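# Load four cartons onto a cart and park it

## Task

Move all four cartons from the desk onto the utility cart, then bring the cart into the yellow bay so that each of its four wheels is inside the taped outline and none sits on the tape. Every carton must lie entirely within the edges of the cart's trays. The robot must not tip over or finish leaning. Nothing may still be held or touched by the robot at the end, and nothing may stay in place only because the robot holds it; release everything and move away before finishing.

## Robot and tools

Robot: a Hello Robot Stretch 3 with one arm. It has a two-wheeled base (0.33 m long, 0.34 m wide) that drives only forward/back and turns in place about the point between its drive wheels, 0.05 m behind the front edge. It cannot move sideways. A lift carries the arm up a mast, and the arm telescopes out to the robot's RIGHT, so reaching further forward means driving the base. A wrist (yaw, pitch, roll) holds a two-finger gripper. With the arm retracted and the wrist folded, a turn in place sweeps a radius of 0.28 m. An unfolded, level wrist reaches beyond that circle.

Frames: the base frame sits on the floor midway between the drive wheels, x forward, y left, z up. hand_pose is reported in it, at the point where the closed fingertips meet. The odometry frame is the base frame as it was at the start. Heading is positive to the left, within -3.142 to 3.142.

execute_actions takes "actions", a list run in order. Each action may hold "robot" (a command), "steps" (1 to 450 control steps at 30 per second; default 1) and "until" (only with steps). {"steps": n} alone just waits. A command may contain:
- "base": exactly one of {"translate_m": d}, a relative drive of d metres, forward positive, |d| at most 1; or {"rotate_rad": d}, a relative turn in radians, counter-clockwise (left) positive, |d| at most 3.2. Both are offsets counted from where the base is when that command begins.
- "joints": absolute targets, by name, for the single arm and head: lift_m 0 to 1.1 (arm height in metres); arm_m 0 to 0.52 (extension in metres); wrist_yaw_rad -1.345 to 4.42 (0 along the arm, positive swings toward the front, 3.0 folded over the base); wrist_pitch_rad -1.57 to 0.451 (0 level, negative tips fingers down); wrist_roll_rad -2.911 to 2.911; gripper_m -0.089 to 0.179 (larger is wider; actual fingertip gap is about 0.007 m less when nearly shut, 0.025 m less when wide, zero below 0.007); head_pan_rad -3.953 to 1.73 (0 forward, positive left, -1.57 looks along the arm); head_tilt_rad -1.53 to 0.419 (negative down). Unnamed joints keep their current goal.
- "contact_limits": {"arm_m": e}, effort percent 1 to 100 at which the arm halts; lower is softer.
Instead of one command, "robot" may be a list of up to 8 commands run one after another, optionally including {"pause_s": s} (max 15). {"robot": {"stop": true}} brakes everything and clears the queue. Motions run on while you think. A new command overrides immediately and discards the rest of an old queue. A value out of range rejects the whole call.

"until" ends an action early: {"robot": {"status": "ended"}} waits until nothing is moving and no queue runs; fields like lift_m, arm_m_status, base_status, queue, queue_left, refusals can be tested with pairs such as [">", 0.3] or ["!=", "moving"]. {"any": {"status": "ended"}} fires when any motion ends.

zoom_image: {"camera": one of head_camera, nav_camera, wrist_camera, "region": [x0, y0, x1, y1]} in image pixels from the top-left, at most 504 by 504, for a closer look at the latest image.

finished_scene: {"scene": n} closes the scene permanently and reports success. Before calling it, wait for all motion to end and make sure the goal holds on its own.

Results: base_status and joint_status give each motion's state: moving, done (within tolerance), off_target (stopped short, may still push), contact_stop (hit something; that joint goes slack), time_out, stopped, not_commanded, torque_fault (wrist servo off for 10 s, limp). The base bracket shows distance covered of goal, from wheel counts (slip counts as travel). measured_speeds are encoder speeds. refusals, queue and queue_left describe rejected goals and queue progress; lines starting refused:, dropped: or replaced: explain them. robot.on_its_own appears when the robot changed a goal itself, a joint is slack or off, a motor is loaded at rest, or base_tilt has drifted 3 degrees or more. motor_effort is percent of maximum, positive toward higher values, with a peak in brackets; readings are biased and noisy. lidar_m gives 12 distances in 30-degree sectors (1st straight ahead, counter-clockwise, 4th left, 7th behind, 10th right) in a plane 0.17 m up; it misses glass and low objects. wrist_depth_mm and head_depth_mm are 7x7 median depth grids in millimetres. Each result carries one image per camera.

Speed: the base runs fast (0.30 m/s, 1.9 rad/s) only when stowed: lift_m under 0.30, arm_m under 0.03, wrist_yaw_rad over 2.54. Otherwise 0.10 m/s and 0.63 rad/s.

Gripping: close below the object's width to hold; open at least 0.02 above the touching value to let go. The reading or done does not prove a grasp. Squeezing too hard triggers a guard that weakens the grip.

Avoid: folding or unfolding the wrist unless lift_m is 0.32 to 0.95, pitch -0.4 and roll near 0; with yaw below -0.4 keep pitch at -0.5 or lower. Pushing on rigid things with the gripper above about 0.45 m, pushing again after a contact_stop, driving while gripping or hooking something fixed, and snagging furniture (especially reversing) can tip the robot; undo the last move in small steps, free the gripper, and lower lift_m to about 0.2 if still leaning. Do not drop, slam or shove things; occasional outside pushes may shift loose objects.

Each tool is called in YAML: its name, and indented under it one key for each argument.

## Session

execute_actions:
  actions: []

Scene clock: 0.00 s.
robot.base_odometry: x=+0.000 y=+0.000 heading=+0.000 (m, m, rad; robot's odometry frame)
robot.turned_by_wheels: +0.000 (rad since the last result)
robot.turned_by_imu: +0.000 (rad since the last result)
robot.base_tilt: forward=+0.1 right=-0.9 (deg)
robot.lidar_m: 0.91 1.99 1.90 2.25 1.78 1.23 1.75 1.64 1.58 1.62 2.17 0.92
robot.head_depth_mm: 1914 2885 2924 2928 2346 1333 851 / 1909 2930 3041 3030 2443 1324 859 / 1920 2898 3203 3143 2550 1306 865 / 1944 2748 3351 3366 2713 2692 2200 / 1952 2964 3584 3518 3536 2883 2221 / 1955 3001 3403 3474 3530 3237 2171 / 1988 2813 2956 2998 3114 2984 2187
robot.base_status: not_commanded
robot.joint_positions: lift_m=+0.514 arm_m=-0.001 wrist_yaw_rad=+3.026 wrist_pitch_rad=-0.485 wrist_roll_rad=-0.020 gripper_m=+0.037 head_pan_rad=-0.015 head_tilt_rad=-0.005
robot.joint_goals: lift_m=+0.514 arm_m=-0.001 wrist_yaw_rad=+3.026 wrist_pitch_rad=-0.485 wrist_roll_rad=-0.020 gripper_m=+0.037 head_pan_rad=-0.015 head_tilt_rad=-0.005
robot.joint_status: lift_m=not_commanded arm_m=not_commanded wrist_yaw_rad=not_commanded wrist_pitch_rad=not_commanded wrist_roll_rad=not_commanded gripper_m=not_commanded head_pan_rad=not_commanded head_tilt_rad=not_commanded
robot.measured_speeds: translate_m=+0.000 rotate_rad=+0.000 lift_m=+0.000 arm_m=+0.000 wrist_yaw_rad=+0.000 wrist_pitch_rad=+0.000 wrist_roll_rad=+0.000 head_pan_rad=+0.000 head_tilt_rad=+0.000
robot: refusals=0 queue=idle queue_left=0
robot.motor_effort: left_wheel=+0 right_wheel=+0 lift_m=+29 arm_m=-1 wrist_yaw_rad=+0 wrist_pitch_rad=+7 wrist_roll_rad=+0 gripper_m=+0 head_pan_rad=+0 head_tilt_rad=+3 (%)
robot.hand_pose: x=+0.0035 y=+0.0698 z=+0.5121 quat_wxyz=(+0.208, +0.688, +0.132, +0.683) (m; robot's base frame)
robot.wrist_depth_mm: - - - - - - - / - - - - - - - / - - - - - - - / 978 956 - - - - - / 781 822 857 845 931 900 933 / 696 701 - 723 769 752 785 / 594 622 620 645 636 673 684
pictures: head_camera (sideways: a quarter turn clockwise sets it upright), nav_camera (sideways: a quarter turn counterclockwise sets it upright), wrist_camera
Images, in order (width x height): head_camera 896x504, nav_camera 672x504, wrist_camera 644x364.

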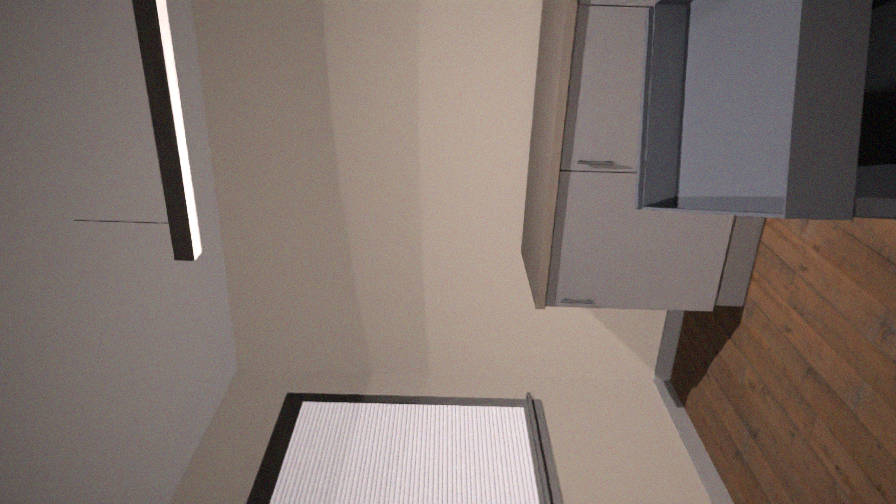

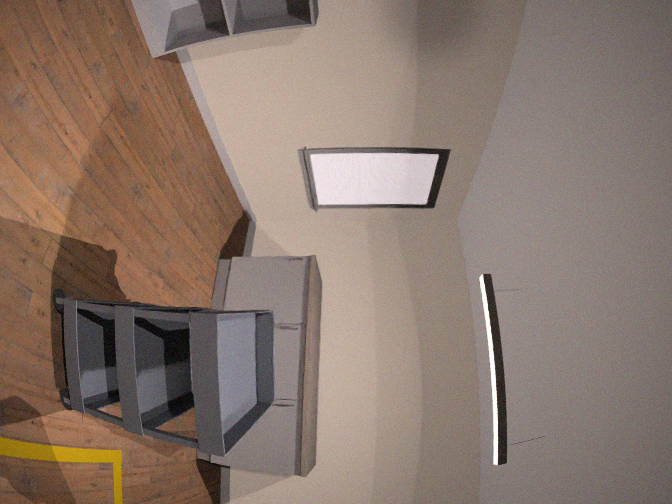

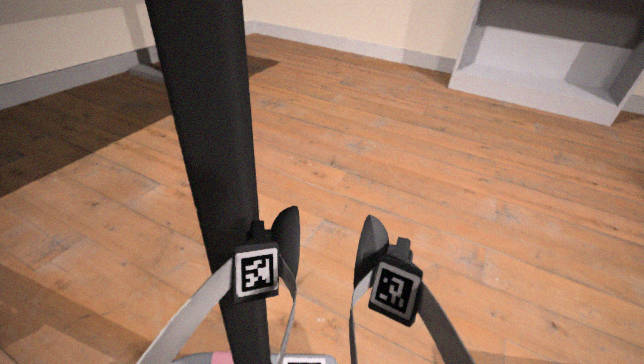

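execute_actions:
  actions:
    - {"robot":{"joints":{"head_pan_rad":-0.8,"head_tilt_rad":-0.7}},"steps":200,"until":{"robot":{"status":"ended"}}}

execute_actions:
  actions:
    - {"robot":{"joints":{"head_pan_rad":-2.2,"head_tilt_rad":-0.6}},"steps":200,"until":{"robot":{"status":"ended"}}}

execute_actions:
  actions:
    - {"robot":{"joints":{"head_pan_rad":-3.7,"head_tilt_rad":-0.5}},"steps":200,"until":{"robot":{"status":"ended"}}}

Scene clock: 4.43 s.
robot.base_odometry: x=+0.000 y=+0.000 heading=+0.000 (m, m, rad; robot's odometry frame)
robot.turned_by_wheels: +0.000 (rad since the last result)
robot.turned_by_imu: +0.000 (rad since the last result)
robot.base_tilt: forward=+0.1 right=-0.9 (deg)
robot.lidar_m: 0.91 1.99 1.89 2.25 1.78 1.23 1.75 1.64 1.58 1.63 2.16 0.92
robot.head_depth_mm: 2309 2429 2496 2083 1682 1403 1206 / 2760 2898 2730 2062 1655 1388 1202 / 2904 3253 2693 2036 1651 1386 1189 / 2776 3131 2649 2024 1628 1370 1185 / 2726 3058 2640 2009 1610 1368 1173 / 2203 2356 2370 1805 1499 1353 1173 / 2102 2194 1111 1271 1457 1344 1168
robot.base_status: not_commanded
robot.joint_positions: lift_m=+0.514 arm_m=-0.001 wrist_yaw_rad=+3.026 wrist_pitch_rad=-0.485 wrist_roll_rad=-0.020 gripper_m=+0.037 head_pan_rad=-0.793 head_tilt_rad=-0.691
robot.joint_goals: lift_m=+0.514 arm_m=-0.001 wrist_yaw_rad=+3.026 wrist_pitch_rad=-0.485 wrist_roll_rad=-0.020 gripper_m=+0.037 head_pan_rad=-0.800 head_tilt_rad=-0.700
robot.joint_status: lift_m=not_commanded arm_m=not_commanded wrist_yaw_rad=not_commanded wrist_pitch_rad=not_commanded wrist_roll_rad=not_commanded gripper_m=not_commanded head_pan_rad=done head_tilt_rad=done
robot.measured_speeds: translate_m=+0.000 rotate_rad=+0.000 lift_m=+0.000 arm_m=+0.000 wrist_yaw_rad=+0.000 wrist_pitch_rad=+0.000 wrist_roll_rad=+0.000 head_pan_rad=+0.000 head_tilt_rad=+0.000
robot: refusals=0 queue=done queue_left=0
robot.motor_effort: left_wheel=+1(1) right_wheel=+0(0) lift_m=+30(30) arm_m=+0(0) wrist_yaw_rad=+1(0) wrist_pitch_rad=+7(7) wrist_roll_rad=+0(1) gripper_m=+0(0) head_pan_rad=-5(53) head_tilt_rad=-5(46) (%)
robot.hand_pose: x=+0.0035 y=+0.0698 z=+0.5121 quat_wxyz=(+0.208, +0.688, +0.132, +0.683) (m; robot's base frame)
robot.wrist_depth_mm: - - - - - - - / - - - - - - - / - - - - - - - / 947 - - - - - - / 812 817 824 851 911 900 932 / 695 715 - 735 785 780 786 / 599 613 610 645 655 666 682
pictures: head_camera (sideways: a quarter turn clockwise sets it upright), nav_camera (sideways: a quarter turn counterclockwise sets it upright), wrist_camera
Images, in order (width x height): head_camera 896x504, nav_camera 672x504, wrist_camera 644x364.

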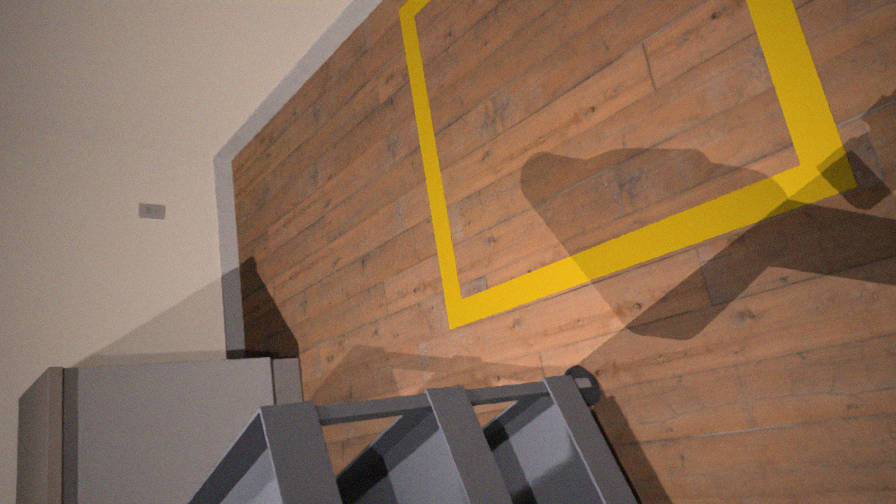

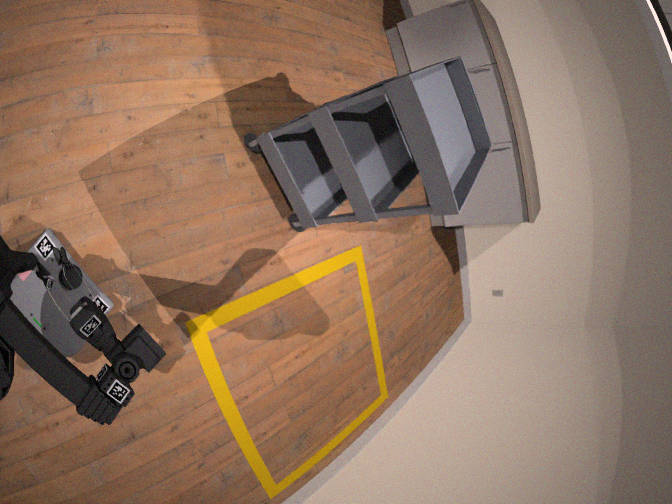

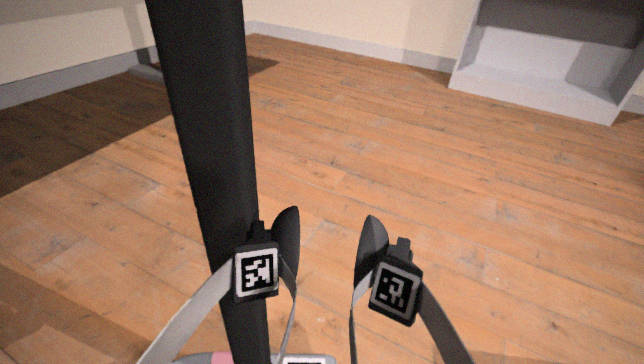

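Scene clock: 5.70 s.
robot.base_odometry: x=+0.000 y=+0.000 heading=+0.000 (m, m, rad; robot's odometry frame)
robot.turned_by_wheels: +0.000 (rad since the last result)
robot.turned_by_imu: +0.000 (rad since the last result)
robot.base_tilt: forward=+0.1 right=-0.9 (deg)
robot.lidar_m: 0.91 1.99 1.90 2.26 1.78 1.23 1.75 1.64 1.58 1.63 2.17 0.92
robot.head_depth_mm: 1391 1553 1762 2021 1811 1482 1252 / 1373 1533 1725 1972 1797 1467 1248 / 1345 1496 1689 1928 1773 1460 1240 / 1346 1503 1680 1914 1760 1452 1226 / 1326 1475 1650 1880 1752 1435 1224 / 1312 1451 1625 1837 1740 1436 1220 / 1294 1421 1593 1815 1742 1420 1207
robot.base_status: not_commanded
robot.joint_positions: lift_m=+0.514 arm_m=-0.001 wrist_yaw_rad=+3.026 wrist_pitch_rad=-0.485 wrist_roll_rad=-0.020 gripper_m=+0.037 head_pan_rad=-2.193 head_tilt_rad=-0.606
robot.joint_goals: lift_m=+0.514 arm_m=-0.001 wrist_yaw_rad=+3.026 wrist_pitch_rad=-0.485 wrist_roll_rad=-0.020 gripper_m=+0.037 head_pan_rad=-2.200 head_tilt_rad=-0.600
robot.joint_status: lift_m=not_commanded arm_m=not_commanded wrist_yaw_rad=not_commanded wrist_pitch_rad=not_commanded wrist_roll_rad=not_commanded gripper_m=not_commanded head_pan_rad=done head_tilt_rad=done
robot.measured_speeds: translate_m=+0.000 rotate_rad=+0.000 lift_m=+0.000 arm_m=+0.000 wrist_yaw_rad=+0.000 wrist_pitch_rad=+0.000 wrist_roll_rad=+0.000 head_pan_rad=+0.000 head_tilt_rad=+0.000
robot: refusals=0 queue=done queue_left=0
robot.motor_effort: left_wheel=+0(1) right_wheel=+0(0) lift_m=+30(30) arm_m=+0(1) wrist_yaw_rad=+1(0) wrist_pitch_rad=+7(7) wrist_roll_rad=-1(0) gripper_m=+0(1) head_pan_rad=-4(54) head_tilt_rad=+4(17) (%)
robot.hand_pose: x=+0.0035 y=+0.0698 z=+0.5121 quat_wxyz=(+0.208, +0.688, +0.132, +0.683) (m; robot's base frame)
robot.wrist_depth_mm: - - - - - - - / - - - - - - - / - - - - - - - / 960 - - - - - - / 790 817 854 876 933 902 940 / 673 710 - 721 771 743 810 / 610 620 627 643 642 671 679
pictures: head_camera (sideways: a quarter turn clockwise sets it upright), nav_camera (sideways: a quarter turn counterclockwise sets it upright), wrist_camera
Images, in order (width x height): head_camera 896x504, nav_camera 672x504, wrist_camera 644x364.

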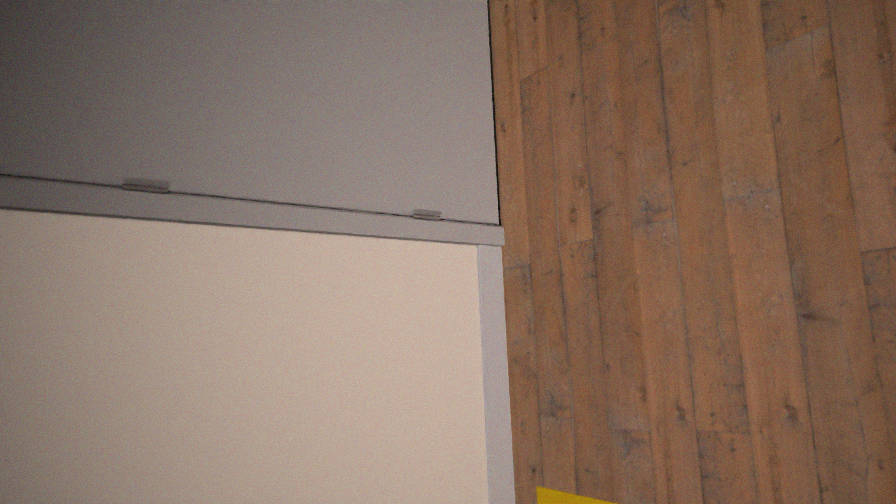

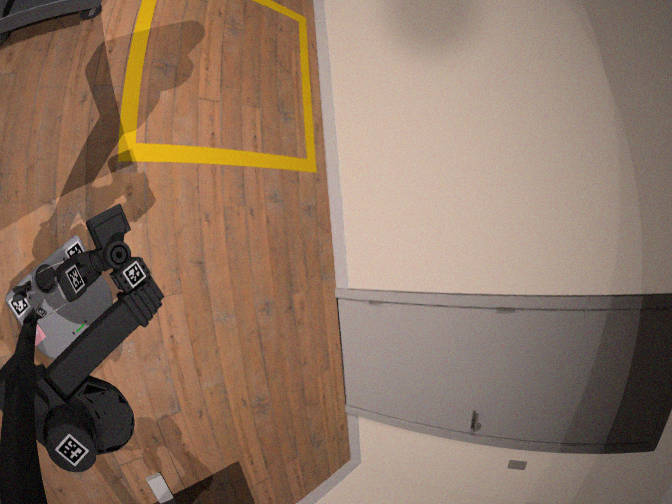

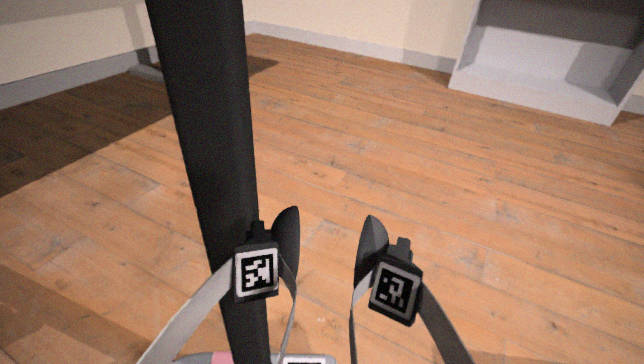

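Scene clock: 7.03 s.
robot.base_odometry: x=+0.000 y=+0.000 heading=+0.000 (m, m, rad; robot's odometry frame)
robot.turned_by_wheels: +0.000 (rad since the last result)
robot.turned_by_imu: +0.000 (rad since the last result)
robot.base_tilt: forward=+0.2 right=-0.9 (deg)
robot.lidar_m: 0.91 1.99 1.90 2.25 1.78 1.23 1.75 1.64 1.58 1.63 2.16 0.92
robot.head_depth_mm: 1466 1616 1717 1200 2029 1633 - / 1465 1586 1720 1204 2002 1584 1314 / 1442 1575 1652 1187 1978 1568 1308 / 1439 1568 1685 1184 1959 1563 1300 / 1426 1565 1649 1138 1941 1556 1289 / 1418 1540 1645 1112 1811 1503 1277 / 1400 1531 1650 1137 1924 1529 1276
robot.base_status: not_commanded
robot.joint_positions: lift_m=+0.514 arm_m=-0.001 wrist_yaw_rad=+3.026 wrist_pitch_rad=-0.485 wrist_roll_rad=-0.020 gripper_m=+0.037 head_pan_rad=-3.693 head_tilt_rad=-0.508
robot.joint_goals: lift_m=+0.514 arm_m=-0.001 wrist_yaw_rad=+3.026 wrist_pitch_rad=-0.485 wrist_roll_rad=-0.020 gripper_m=+0.037 head_pan_rad=-3.700 head_tilt_rad=-0.500
robot.joint_status: lift_m=not_commanded arm_m=not_commanded wrist_yaw_rad=not_commanded wrist_pitch_rad=not_commanded wrist_roll_rad=not_commanded gripper_m=not_commanded head_pan_rad=done head_tilt_rad=done
robot.measured_speeds: translate_m=+0.000 rotate_rad=+0.000 lift_m=+0.000 arm_m=+0.000 wrist_yaw_rad=+0.000 wrist_pitch_rad=+0.000 wrist_roll_rad=+0.000 head_pan_rad=+0.000 head_tilt_rad=+0.000
robot: refusals=0 queue=done queue_left=0
robot.motor_effort: left_wheel=+1(1) right_wheel=+0(0) lift_m=+30(30) arm_m=+0(0) wrist_yaw_rad=+0(1) wrist_pitch_rad=+7(7) wrist_roll_rad=-1(0) gripper_m=-1(0) head_pan_rad=-5(52) head_tilt_rad=+5(18) (%)
robot.hand_pose: x=+0.0035 y=+0.0698 z=+0.5121 quat_wxyz=(+0.208, +0.688, +0.132, +0.683) (m; robot's base frame)
robot.wrist_depth_mm: - - - - - - - / - - - - - - - / - - - - - - - / 952 990 - - - - - / 802 793 826 863 901 898 936 / 671 708 - 719 787 758 785 / 610 614 623 648 643 648 670
pictures: head_camera (sideways: a quarter turn clockwise sets it upright), nav_camera (sideways: a quarter turn counterclockwise sets it upright), wrist_camera
Images, in order (width x height): head_camera 896x504, nav_camera 672x504, wrist_camera 644x364.

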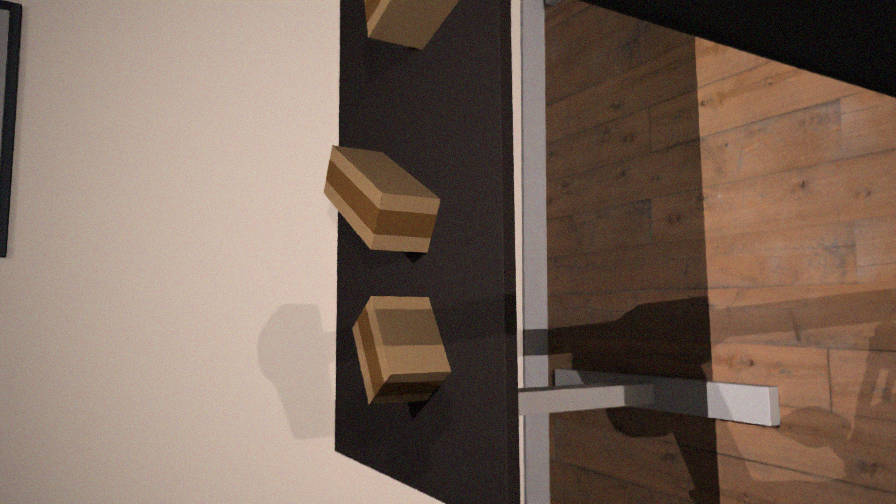

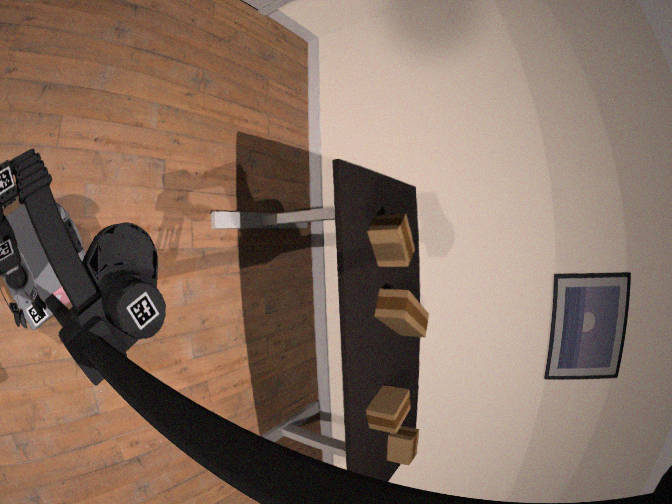

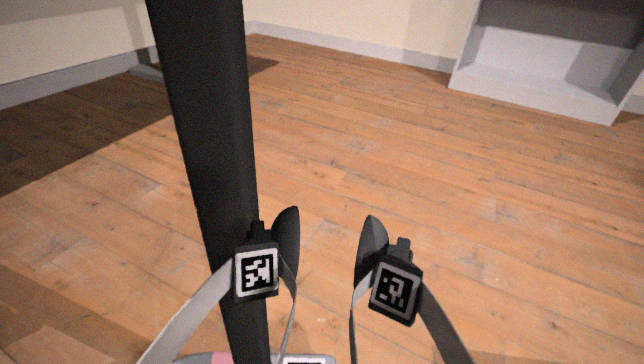

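execute_actions:
  actions:
    - {"robot":[{"joints":{"head_pan_rad":-0.25,"head_tilt_rad":-0.75,"wrist_pitch_rad":-0.4,"lift_m":0.93,"wrist_yaw_rad":1.57,"gripper_m":0.1},"base":{"translate_m":0.4}},{"joints":{"lift_m":1.02,"wrist_pitch_rad":-0.9,"wrist_roll_rad":1.57,"arm_m":0.05}}],"steps":450,"until":{"robot":{"status":"ended"}}}

Scene clock: 49.13 s.
robot.base_odometry: x=+0.400 y=+0.000 heading=+0.000 (m, m, rad; robot's odometry frame)
robot.turned_by_wheels: +0.000 (rad since the last result)
robot.turned_by_imu: +0.001 (rad since the last result)
robot.base_tilt: forward=+0.2 right=-1.0 (deg)
robot.lidar_m: 0.52 2.10 1.71 1.76 2.15 1.61 1.62 1.85 1.77 1.82 0.65 0.52
robot.head_depth_mm: 1819 1916 945 723 993 1277 1184 / 1845 1160 947 711 1010 1250 1174 / 1869 1146 935 757 1001 1208 1166 / 1886 1125 926 751 967 1177 1161 / 1933 2048 2146 1764 1474 1271 1156 / 1937 2193 2363 1881 1544 1319 1148 / 1994 2741 2343 1853 1533 1318 1144
robot.base_status: done (translate_m +0.4000 of +0.4000)
robot.joint_positions: lift_m=+1.020 arm_m=+0.050 wrist_yaw_rad=+1.573 wrist_pitch_rad=-0.905 wrist_roll_rad=+1.566 gripper_m=+0.100 head_pan_rad=-0.257 head_tilt_rad=-0.741
robot.joint_goals: lift_m=+1.020 arm_m=+0.050 wrist_yaw_rad=+1.570 wrist_pitch_rad=-0.900 wrist_roll_rad=+1.570 gripper_m=+0.100 head_pan_rad=-0.250 head_tilt_rad=-0.750
robot.joint_status: lift_m=done arm_m=done wrist_yaw_rad=done wrist_pitch_rad=done wrist_roll_rad=done gripper_m=done head_pan_rad=done head_tilt_rad=done
robot.measured_speeds: translate_m=+0.000 rotate_rad=+0.000 lift_m=+0.000 arm_m=+0.000 wrist_yaw_rad=+0.000 wrist_pitch_rad=+0.000 wrist_roll_rad=+0.000 head_pan_rad=+0.000 head_tilt_rad=+0.000
robot: refusals=0 queue=done queue_left=0
robot.motor_effort: left_wheel=-1(8) right_wheel=+0(3) lift_m=+33(40) arm_m=+5(6) wrist_yaw_rad=-3(7) wrist_pitch_rad=+3(10) wrist_roll_rad=+2(4) gripper_m=+0(78) head_pan_rad=+5(53) head_tilt_rad=-6(32) (%)
robot.hand_pose: x=+0.1177 y=-0.1944 z=+0.9420 quat_wxyz=(+0.312, +0.637, -0.634, -0.307) (m; robot's base frame)
robot.wrist_depth_mm: - 666 477 763 - 898 785 / - 679 869 792 - 906 788 / - 706 881 838 - 942 777 / - 651 610 905 - 973 787 / - - - - - 952 - / - - - - - 939 - / - - - - - 941 850
pictures: head_camera (sideways: a quarter turn clockwise sets it upright), nav_camera (sideways: a quarter turn counterclockwise sets it upright), wrist_camera
Images, in order (width x height): head_camera 896x504, nav_camera 672x504, wrist_camera 644x364.

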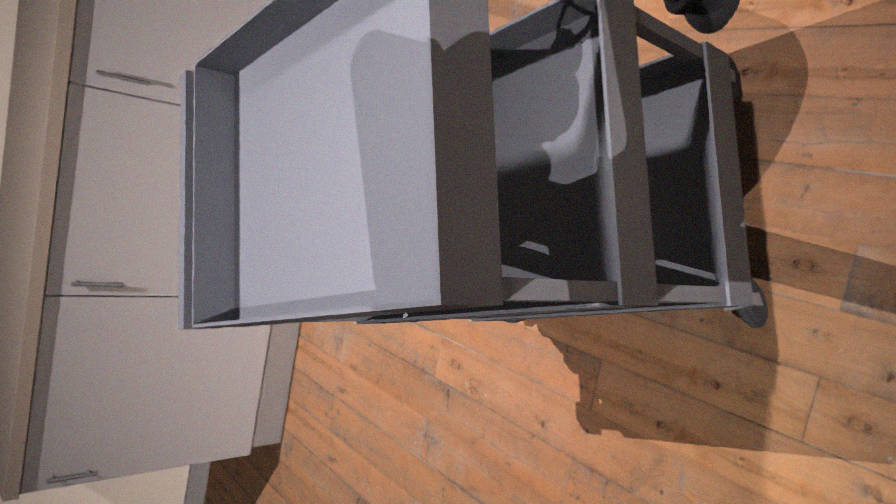

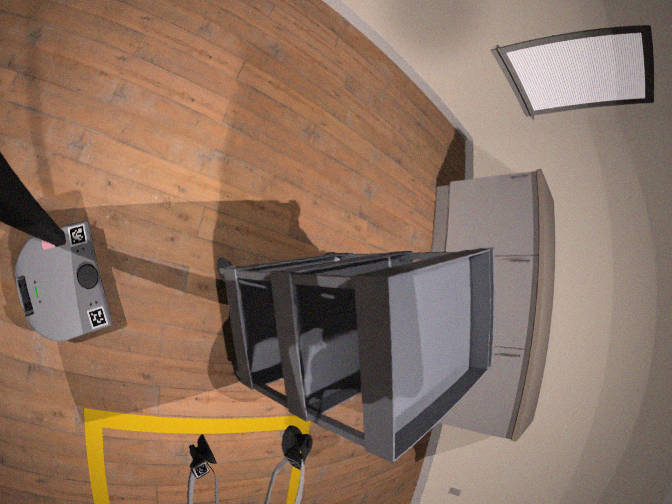

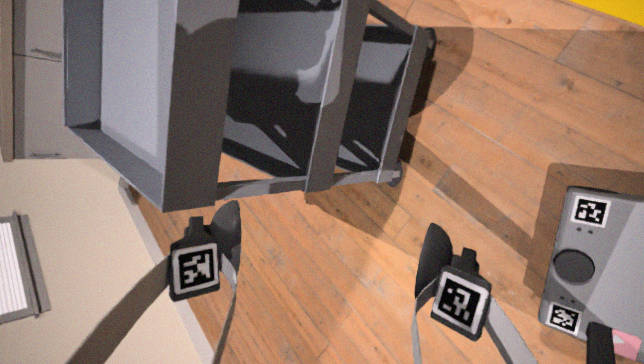

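execute_actions:
  actions:
    - {"robot":[{"joints":{"head_pan_rad":-0.7,"head_tilt_rad":-1.0,"arm_m":0.09},"base":{"rotate_rad":-0.15}},{"base":{"translate_m":0.38}}],"steps":450,"until":{"robot":{"status":"ended"}}}

Scene clock: 77.00 s.
robot.base_odometry: x=+0.776 y=-0.057 heading=-0.150 (m, m, rad; robot's odometry frame)
robot.turned_by_wheels: -0.150 (rad since the last result)
robot.turned_by_imu: -0.148 (rad since the last result)
robot.base_tilt: forward=+0.2 right=-0.9 (deg)
robot.lidar_m: 0.15 2.08 1.56 1.78 2.28 2.08 1.99 2.11 1.90 1.91 0.19 0.15
robot.head_depth_mm: 2521 2131 636 613 1364 1246 1122 / 2468 2091 658 575 903 1236 1115 / 2406 729 670 580 543 1193 1126 / 1785 746 662 579 519 986 1133 / 1604 770 658 574 509 613 1085 / 808 760 652 570 505 475 1091 / 790 751 646 563 518 1192 1094
robot.base_status: done (translate_m +0.3800 of +0.3800)
robot.joint_positions: lift_m=+1.020 arm_m=+0.090 wrist_yaw_rad=+1.573 wrist_pitch_rad=-0.906 wrist_roll_rad=+1.566 gripper_m=+0.100 head_pan_rad=-0.693 head_tilt_rad=-0.988
robot.joint_goals: lift_m=+1.020 arm_m=+0.090 wrist_yaw_rad=+1.570 wrist_pitch_rad=-0.900 wrist_roll_rad=+1.570 gripper_m=+0.100 head_pan_rad=-0.700 head_tilt_rad=-1.000
robot.joint_status: lift_m=done arm_m=done wrist_yaw_rad=done wrist_pitch_rad=done wrist_roll_rad=done gripper_m=done head_pan_rad=done head_tilt_rad=done
robot.measured_speeds: translate_m=+0.000 rotate_rad=+0.000 lift_m=+0.000 arm_m=+0.000 wrist_yaw_rad=+0.000 wrist_pitch_rad=+0.000 wrist_roll_rad=+0.000 head_pan_rad=+0.000 head_tilt_rad=+0.000
robot: refusals=0 queue=done queue_left=0
robot.motor_effort: left_wheel=+3(9) right_wheel=-2(5) lift_m=+33(33) arm_m=+5(5) wrist_yaw_rad=-3(4) wrist_pitch_rad=+3(3) wrist_roll_rad=+2(2) gripper_m=+0(1) head_pan_rad=-4(40) head_tilt_rad=-7(32) (%)
robot.hand_pose: x=+0.1176 y=-0.2345 z=+0.9419 quat_wxyz=(+0.312, +0.637, -0.635, -0.308) (m; robot's base frame)
robot.wrist_depth_mm: - 604 453 347 255 529 793 / - 629 466 354 269 543 807 / - 634 472 351 280 709 809 / - 648 487 363 286 777 810 / - 681 451 361 287 812 - / - - 458 373 296 911 - / - - 425 365 354 947 -
pictures: head_camera (sideways: a quarter turn clockwise sets it upright), nav_camera (sideways: a quarter turn counterclockwise sets it upright), wrist_camera
Images, in order (width x height): head_camera 896x504, nav_camera 672x504, wrist_camera 644x364.

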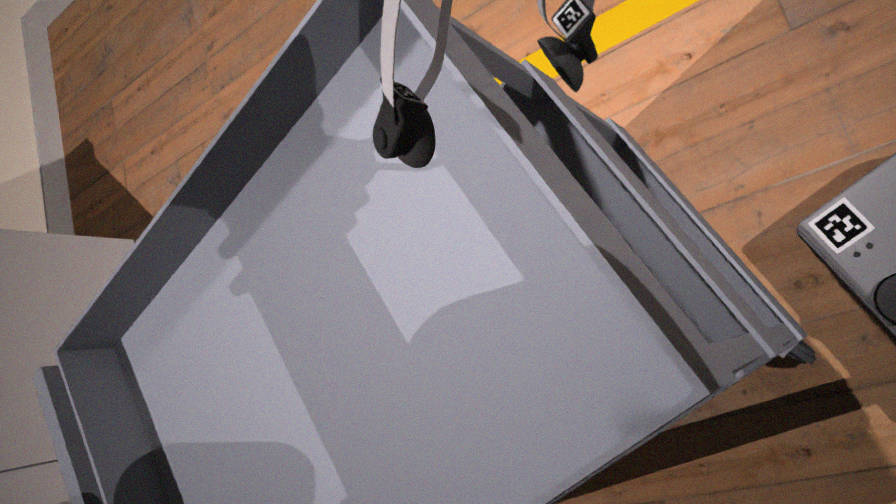

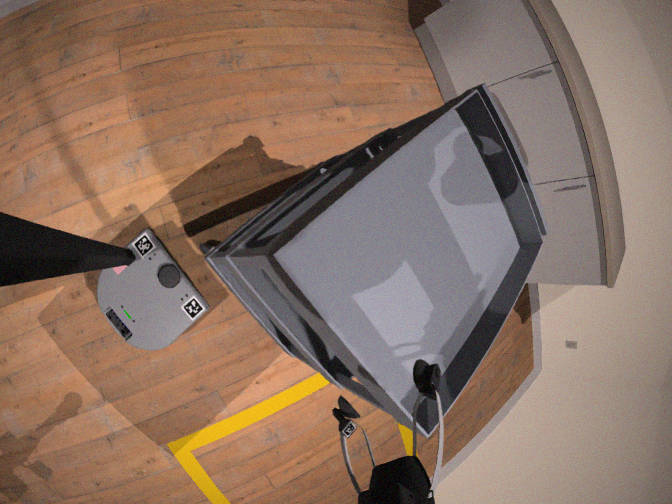

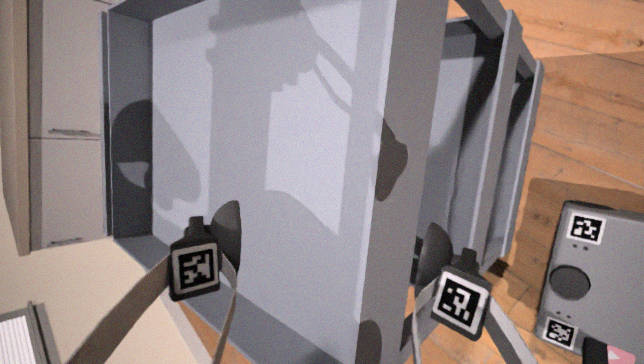

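execute_actions:
  actions:
    - {"robot":[{"base":{"translate_m":0.03},"joints":{"head_pan_rad":-1.1}},{"joints":{"lift_m":0.93}}],"steps":450,"until":{"robot":{"status":"ended"}}}

Scene clock: 85.33 s.
robot.base_odometry: x=+0.805 y=-0.061 heading=-0.150 (m, m, rad; robot's odometry frame)
robot.turned_by_wheels: +0.000 (rad since the last result)
robot.turned_by_imu: +0.000 (rad since the last result)
robot.base_tilt: forward=+0.2 right=-0.9 (deg)
robot.lidar_m: 0.16 2.07 1.55 1.78 2.28 2.11 2.03 2.11 1.90 0.43 0.15 -
robot.head_depth_mm: 1936 2072 1839 - 1362 1244 1124 / 2127 2094 1798 1616 1340 1232 1121 / 2303 2088 635 829 1339 1224 1143 / 2405 2068 644 579 839 1201 - / 2438 2027 656 585 508 750 1076 / 2407 709 649 568 504 454 1054 / 2299 709 645 564 501 452 1084
robot.base_status: done (translate_m +0.0300 of +0.0300)
robot.joint_positions: lift_m=+0.930 arm_m=+0.090 wrist_yaw_rad=+1.573 wrist_pitch_rad=-0.906 wrist_roll_rad=+1.566 gripper_m=+0.100 head_pan_rad=-1.093 head_tilt_rad=-0.988
robot.joint_goals: lift_m=+0.930 arm_m=+0.090 wrist_yaw_rad=+1.570 wrist_pitch_rad=-0.900 wrist_roll_rad=+1.570 gripper_m=+0.100 head_pan_rad=-1.100 head_tilt_rad=-1.000
robot.joint_status: lift_m=done arm_m=done wrist_yaw_rad=done wrist_pitch_rad=done wrist_roll_rad=done gripper_m=done head_pan_rad=done head_tilt_rad=done
robot.measured_speeds: translate_m=+0.000 rotate_rad=+0.000 lift_m=+0.000 arm_m=+0.000 wrist_yaw_rad=+0.000 wrist_pitch_rad=+0.000 wrist_roll_rad=+0.000 head_pan_rad=+0.000 head_tilt_rad=+0.000
robot: refusals=0 queue=done queue_left=0
robot.motor_effort: left_wheel=+4(10) right_wheel=-2(3) lift_m=+26(35) arm_m=+5(5) wrist_yaw_rad=-3(2) wrist_pitch_rad=+3(3) wrist_roll_rad=+2(2) gripper_m=+0(0) head_pan_rad=-5(38) head_tilt_rad=-7(7) (%)
robot.hand_pose: x=+0.1176 y=-0.2345 z=+0.8522 quat_wxyz=(+0.312, +0.637, -0.635, -0.308) (m; robot's base frame)
robot.wrist_depth_mm: 546 444 306 231 175 447 733 / 559 459 311 234 187 457 721 / - 465 315 238 200 476 720 / - 491 322 241 210 483 722 / - 508 301 172 213 700 - / - 477 318 182 221 853 - / - 376 341 188 366 920 -
pictures: head_camera (sideways: a quarter turn clockwise sets it upright), nav_camera (sideways: a quarter turn counterclockwise sets it upright), wrist_camera
Images, in order (width x height): head_camera 896x504, nav_camera 672x504, wrist_camera 644x364.

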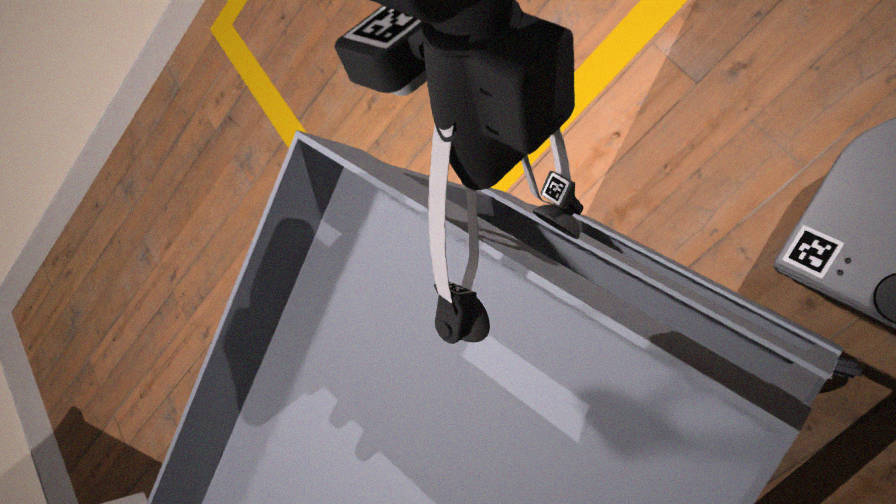

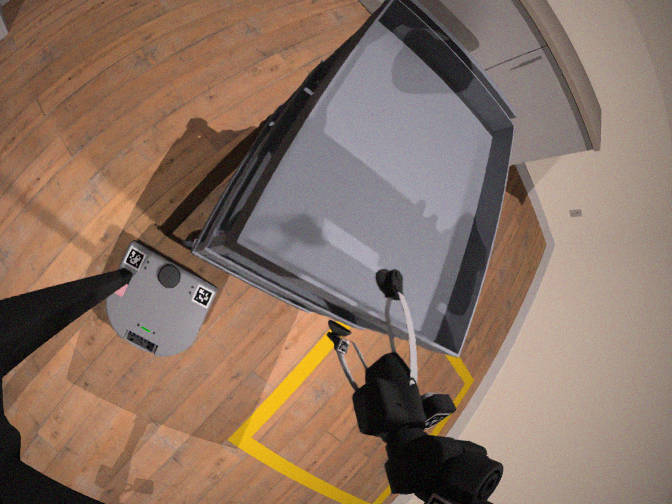

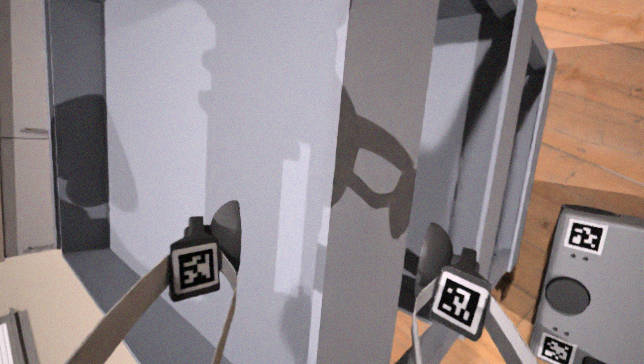

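execute_actions:
  actions:
    - {"robot":[{"joints":{"lift_m":0.91}},{"joints":{"gripper_m":0.01}},{"base":{"translate_m":-0.15}}],"steps":450,"until":{"robot":{"status":"ended"}}}

Scene clock: 91.97 s.
robot.base_odometry: x=+0.657 y=-0.039 heading=-0.150 (m, m, rad; robot's odometry frame)
robot.turned_by_wheels: +0.000 (rad since the last result)
robot.turned_by_imu: -0.001 (rad since the last result)
robot.base_tilt: forward=+0.2 right=-0.9 (deg)
robot.lidar_m: 0.16 2.13 1.87 1.76 2.33 2.00 1.88 2.04 1.86 0.44 0.17 0.15
robot.head_depth_mm: 1899 2037 1805 - 1360 1238 1122 / 2054 2120 1785 1600 1334 1236 1118 / 2280 2084 629 771 1341 1222 1135 / 2383 2069 649 588 850 1199 - / 2448 2037 657 575 507 772 1085 / 2373 711 651 568 505 453 1049 / 2381 719 645 565 503 452 1081
robot.base_status: done (translate_m -0.1500 of -0.1500)
robot.joint_positions: lift_m=+0.910 arm_m=+0.090 wrist_yaw_rad=+1.571 wrist_pitch_rad=-0.894 wrist_roll_rad=+1.567 gripper_m=+0.010 head_pan_rad=-1.093 head_tilt_rad=-0.988
robot.joint_goals: lift_m=+0.910 arm_m=+0.090 wrist_yaw_rad=+1.570 wrist_pitch_rad=-0.900 wrist_roll_rad=+1.570 gripper_m=+0.010 head_pan_rad=-1.100 head_tilt_rad=-1.000
robot.joint_status: lift_m=done arm_m=done wrist_yaw_rad=done wrist_pitch_rad=done wrist_roll_rad=done gripper_m=done head_pan_rad=done head_tilt_rad=done
robot.measured_speeds: translate_m=+0.000 rotate_rad=+0.000 lift_m=+0.000 arm_m=+0.000 wrist_yaw_rad=+0.000 wrist_pitch_rad=+0.000 wrist_roll_rad=+0.000 head_pan_rad=+0.000 head_tilt_rad=+0.000
robot: refusals=0 queue=done queue_left=0
robot.motor_effort: left_wheel=+5(7) right_wheel=-5(21) lift_m=+31(31) arm_m=+4(5) wrist_yaw_rad=-2(3) wrist_pitch_rad=-3(13) wrist_roll_rad=+2(2) gripper_m=-10(85) head_pan_rad=-4(4) head_tilt_rad=-8(8) (%)
robot.hand_pose: x=+0.1200 y=-0.2347 z=+0.8336 quat_wxyz=(+0.308, +0.638, -0.637, -0.304) (m; robot's base frame)
robot.wrist_depth_mm: 538 421 278 138 179 423 697 / 554 428 282 142 466 443 696 / 576 433 286 146 465 459 710 / 586 446 293 153 486 653 714 / 610 462 319 152 489 718 - / - 439 324 160 497 801 - / - 379 310 171 452 880 -
pictures: head_camera (sideways: a quarter turn clockwise sets it upright), nav_camera (sideways: a quarter turn counterclockwise sets it upright), wrist_camera
Images, in order (width x height): head_camera 896x504, nav_camera 672x504, wrist_camera 644x364.

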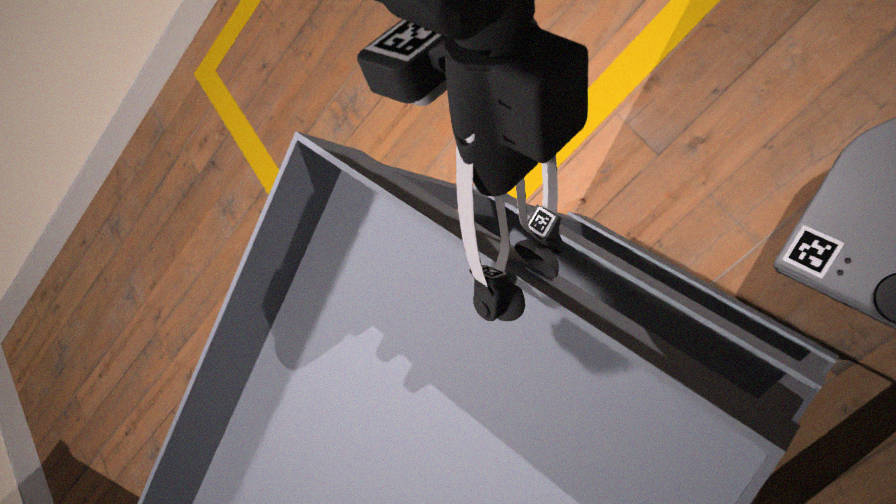

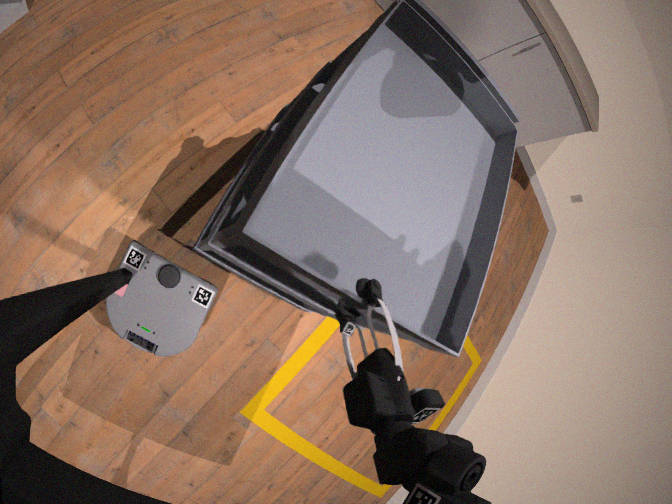

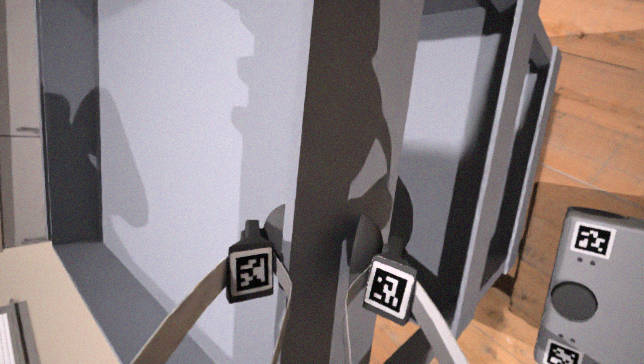

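execute_actions:
  actions:
    - {"robot":[{"base":{"translate_m":-0.5},"joints":{"head_pan_rad":-0.6,"head_tilt_rad":-0.9}},{"joints":{"gripper_m":0.1}},{"joints":{"lift_m":1.0}},{"base":{"translate_m":-0.35},"joints":{"wrist_roll_rad":0,"wrist_pitch_rad":-0.4,"arm_m":0.0,"gripper_m":0.17}}],"steps":450,"until":{"robot":{"status":"ended"}}}

Scene clock: 113.37 s.
robot.base_odometry: x=-0.183 y=+0.088 heading=-0.150 (m, m, rad; robot's odometry frame)
robot.turned_by_wheels: +0.000 (rad since the last result)
robot.turned_by_imu: -0.005 (rad since the last result)
robot.base_tilt: forward=+0.2 right=-1.0 (deg)
robot.lidar_m: 0.46 2.45 1.90 2.21 1.66 1.50 1.03 1.73 1.55 1.58 0.67 0.48
robot.head_depth_mm: 2532 2420 1985 1785 - - 1134 / 2870 2422 1976 1618 1527 1223 1134 / 3047 2384 837 1575 1451 1237 1123 / 2962 841 736 1035 1318 1229 1119 / 2844 879 695 1021 1213 1239 1112 / 1020 869 717 967 1163 1195 1102 / 995 860 710 653 905 1224 1099
robot.base_status: done (translate_m -0.3500 of -0.3500)
robot.joint_positions: lift_m=+1.000 arm_m=+0.000 wrist_yaw_rad=+1.571 wrist_pitch_rad=-0.418 wrist_roll_rad=+0.006 gripper_m=+0.170 head_pan_rad=-0.607 head_tilt_rad=-0.902
robot.joint_goals: lift_m=+1.000 arm_m=+0.000 wrist_yaw_rad=+1.570 wrist_pitch_rad=-0.400 wrist_roll_rad=+0.000 gripper_m=+0.170 head_pan_rad=-0.600 head_tilt_rad=-0.900
robot.joint_status: lift_m=done arm_m=done wrist_yaw_rad=done wrist_pitch_rad=done wrist_roll_rad=done gripper_m=done head_pan_rad=done head_tilt_rad=done
robot.measured_speeds: translate_m=+0.000 rotate_rad=+0.000 lift_m=+0.000 arm_m=+0.000 wrist_yaw_rad=+0.000 wrist_pitch_rad=+0.000 wrist_roll_rad=+0.000 head_pan_rad=+0.000 head_tilt_rad=+0.000
robot: refusals=0 queue=done queue_left=0
robot.motor_effort: left_wheel=+4(6) right_wheel=-2(19) lift_m=+33(32) arm_m=-5(4) wrist_yaw_rad=-1(1) wrist_pitch_rad=+9(13) wrist_roll_rad=-4(4) gripper_m=+0(84) head_pan_rad=+4(43) head_tilt_rad=+1(14) (%)
robot.hand_pose: x=+0.2030 y=-0.1454 z=+1.0124 quat_wxyz=(+0.592, +0.594, -0.387, +0.383) (m; robot's base frame)
robot.wrist_depth_mm: - - - - - - - / - - - - - - - / - - - 799 820 - - / - - - 606 629 617 - / - - - 520 507 486 - / - - - 784 799 - - / - - - 695 703 740 -
pictures: head_camera (sideways: a quarter turn clockwise sets it upright), nav_camera (sideways: a quarter turn counterclockwise sets it upright), wrist_camera
Images, in order (width x height): head_camera 896x504, nav_camera 672x504, wrist_camera 644x364.

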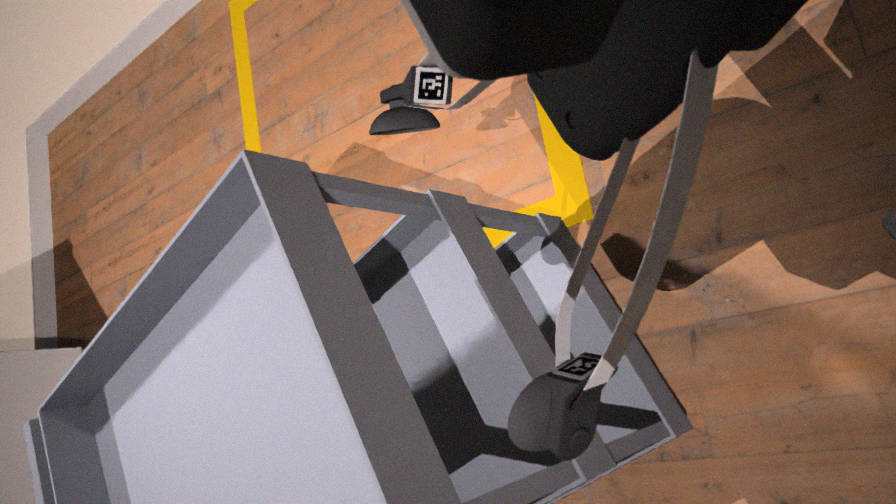

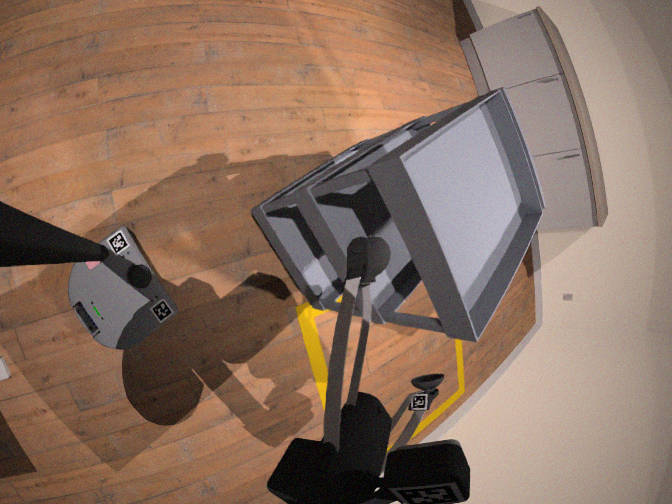

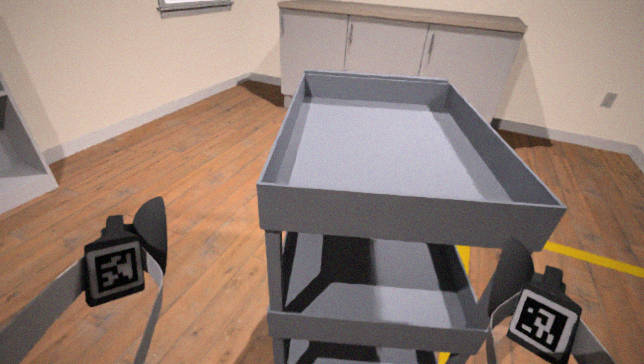

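execute_actions:
  actions:
    - {"robot":{"base":{"rotate_rad":-1.93},"joints":{"head_pan_rad":-1.65,"head_tilt_rad":-0.6,"lift_m":0.85}},"steps":450,"until":{"robot":{"status":"ended"}}}

Scene clock: 119.63 s.
robot.base_odometry: x=-0.183 y=+0.088 heading=-2.080 (m, m, rad; robot's odometry frame)
robot.turned_by_wheels: -1.930 (rad since the last result)
robot.turned_by_imu: -1.916 (rad since the last result)
robot.base_tilt: forward=+0.1 right=-0.9 (deg)
robot.lidar_m: 1.55 1.62 0.57 0.46 0.46 2.09 1.91 1.50 1.47 1.03 1.55 1.62
robot.head_depth_mm: 1293 1453 1453 1035 1748 1500 - / 1286 1432 1366 1026 1729 1500 - / 1278 1413 1124 1006 1726 1501 - / 1260 1403 1399 1000 1710 1490 - / 1248 1387 1376 962 1657 1445 1223 / 1237 1369 1355 948 1428 1424 1213 / 1227 1357 1348 971 1632 1422 1235
robot.base_status: done (rotate_rad -1.9299 of -1.9300)
robot.joint_positions: lift_m=+0.850 arm_m=+0.000 wrist_yaw_rad=+1.571 wrist_pitch_rad=-0.416 wrist_roll_rad=+0.006 gripper_m=+0.170 head_pan_rad=-1.643 head_tilt_rad=-0.606
robot.joint_goals: lift_m=+0.850 arm_m=+0.000 wrist_yaw_rad=+1.570 wrist_pitch_rad=-0.400 wrist_roll_rad=+0.000 gripper_m=+0.170 head_pan_rad=-1.650 head_tilt_rad=-0.600
robot.joint_status: lift_m=done arm_m=done wrist_yaw_rad=done wrist_pitch_rad=done wrist_roll_rad=done gripper_m=done head_pan_rad=done head_tilt_rad=done
robot.measured_speeds: translate_m=+0.000 rotate_rad=+0.000 lift_m=+0.000 arm_m=+0.000 wrist_yaw_rad=+0.000 wrist_pitch_rad=+0.000 wrist_roll_rad=+0.000 head_pan_rad=+0.000 head_tilt_rad=+0.000
robot: refusals=0 queue=done queue_left=0
robot.motor_effort: left_wheel=+4(10) right_wheel=-2(5) lift_m=+26(35) arm_m=-5(5) wrist_yaw_rad=-2(1) wrist_pitch_rad=+9(10) wrist_roll_rad=-4(3) gripper_m=+0(1) head_pan_rad=-4(52) head_tilt_rad=+4(28) (%)
robot.hand_pose: x=+0.2032 y=-0.1454 z=+0.8632 quat_wxyz=(+0.592, +0.594, -0.387, +0.384) (m; robot's base frame)
robot.wrist_depth_mm: - - - - - - - / - - - - - - - / - - - - - - - / - - - - - - - / - - - - - - - / - - - - - - - / 979 - - - - - -
pictures: head_camera (sideways: a quarter turn clockwise sets it upright), nav_camera (sideways: a quarter turn counterclockwise sets it upright), wrist_camera
Images, in order (width x height): head_camera 896x504, nav_camera 672x504, wrist_camera 644x364.

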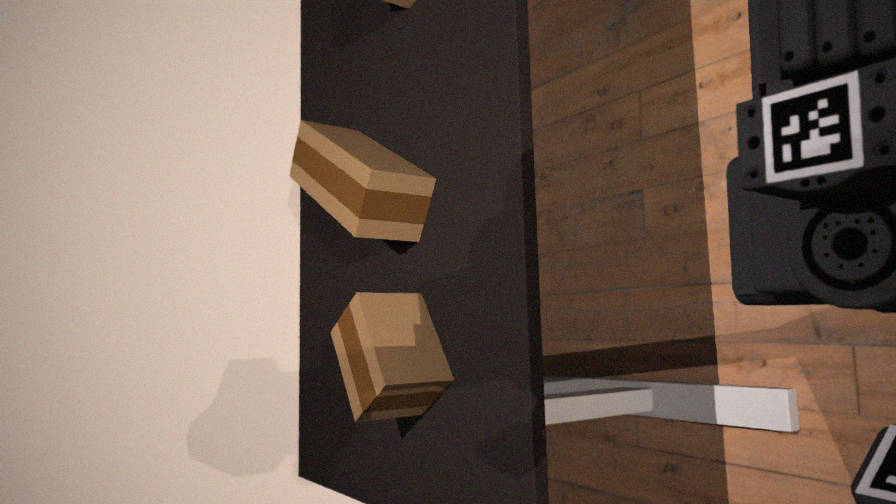

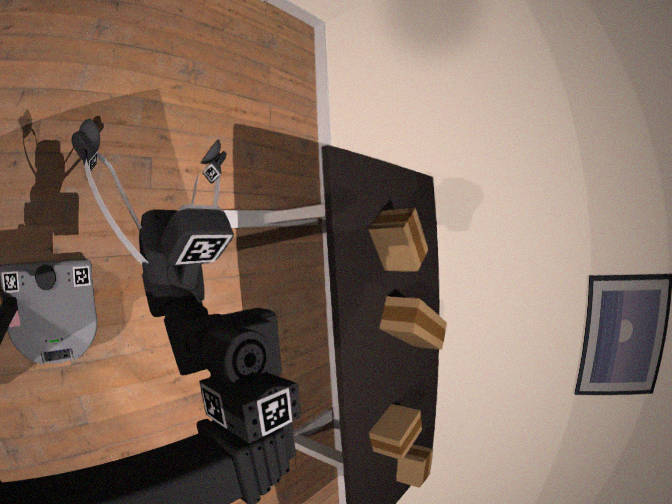

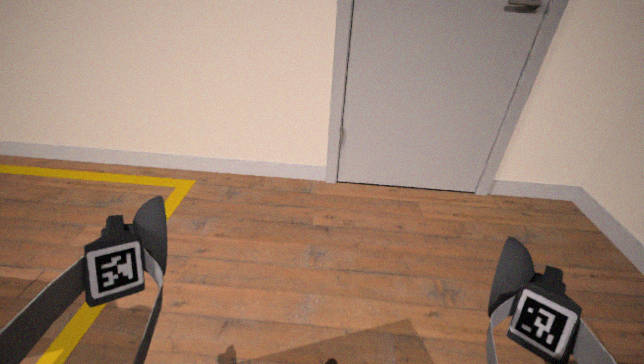

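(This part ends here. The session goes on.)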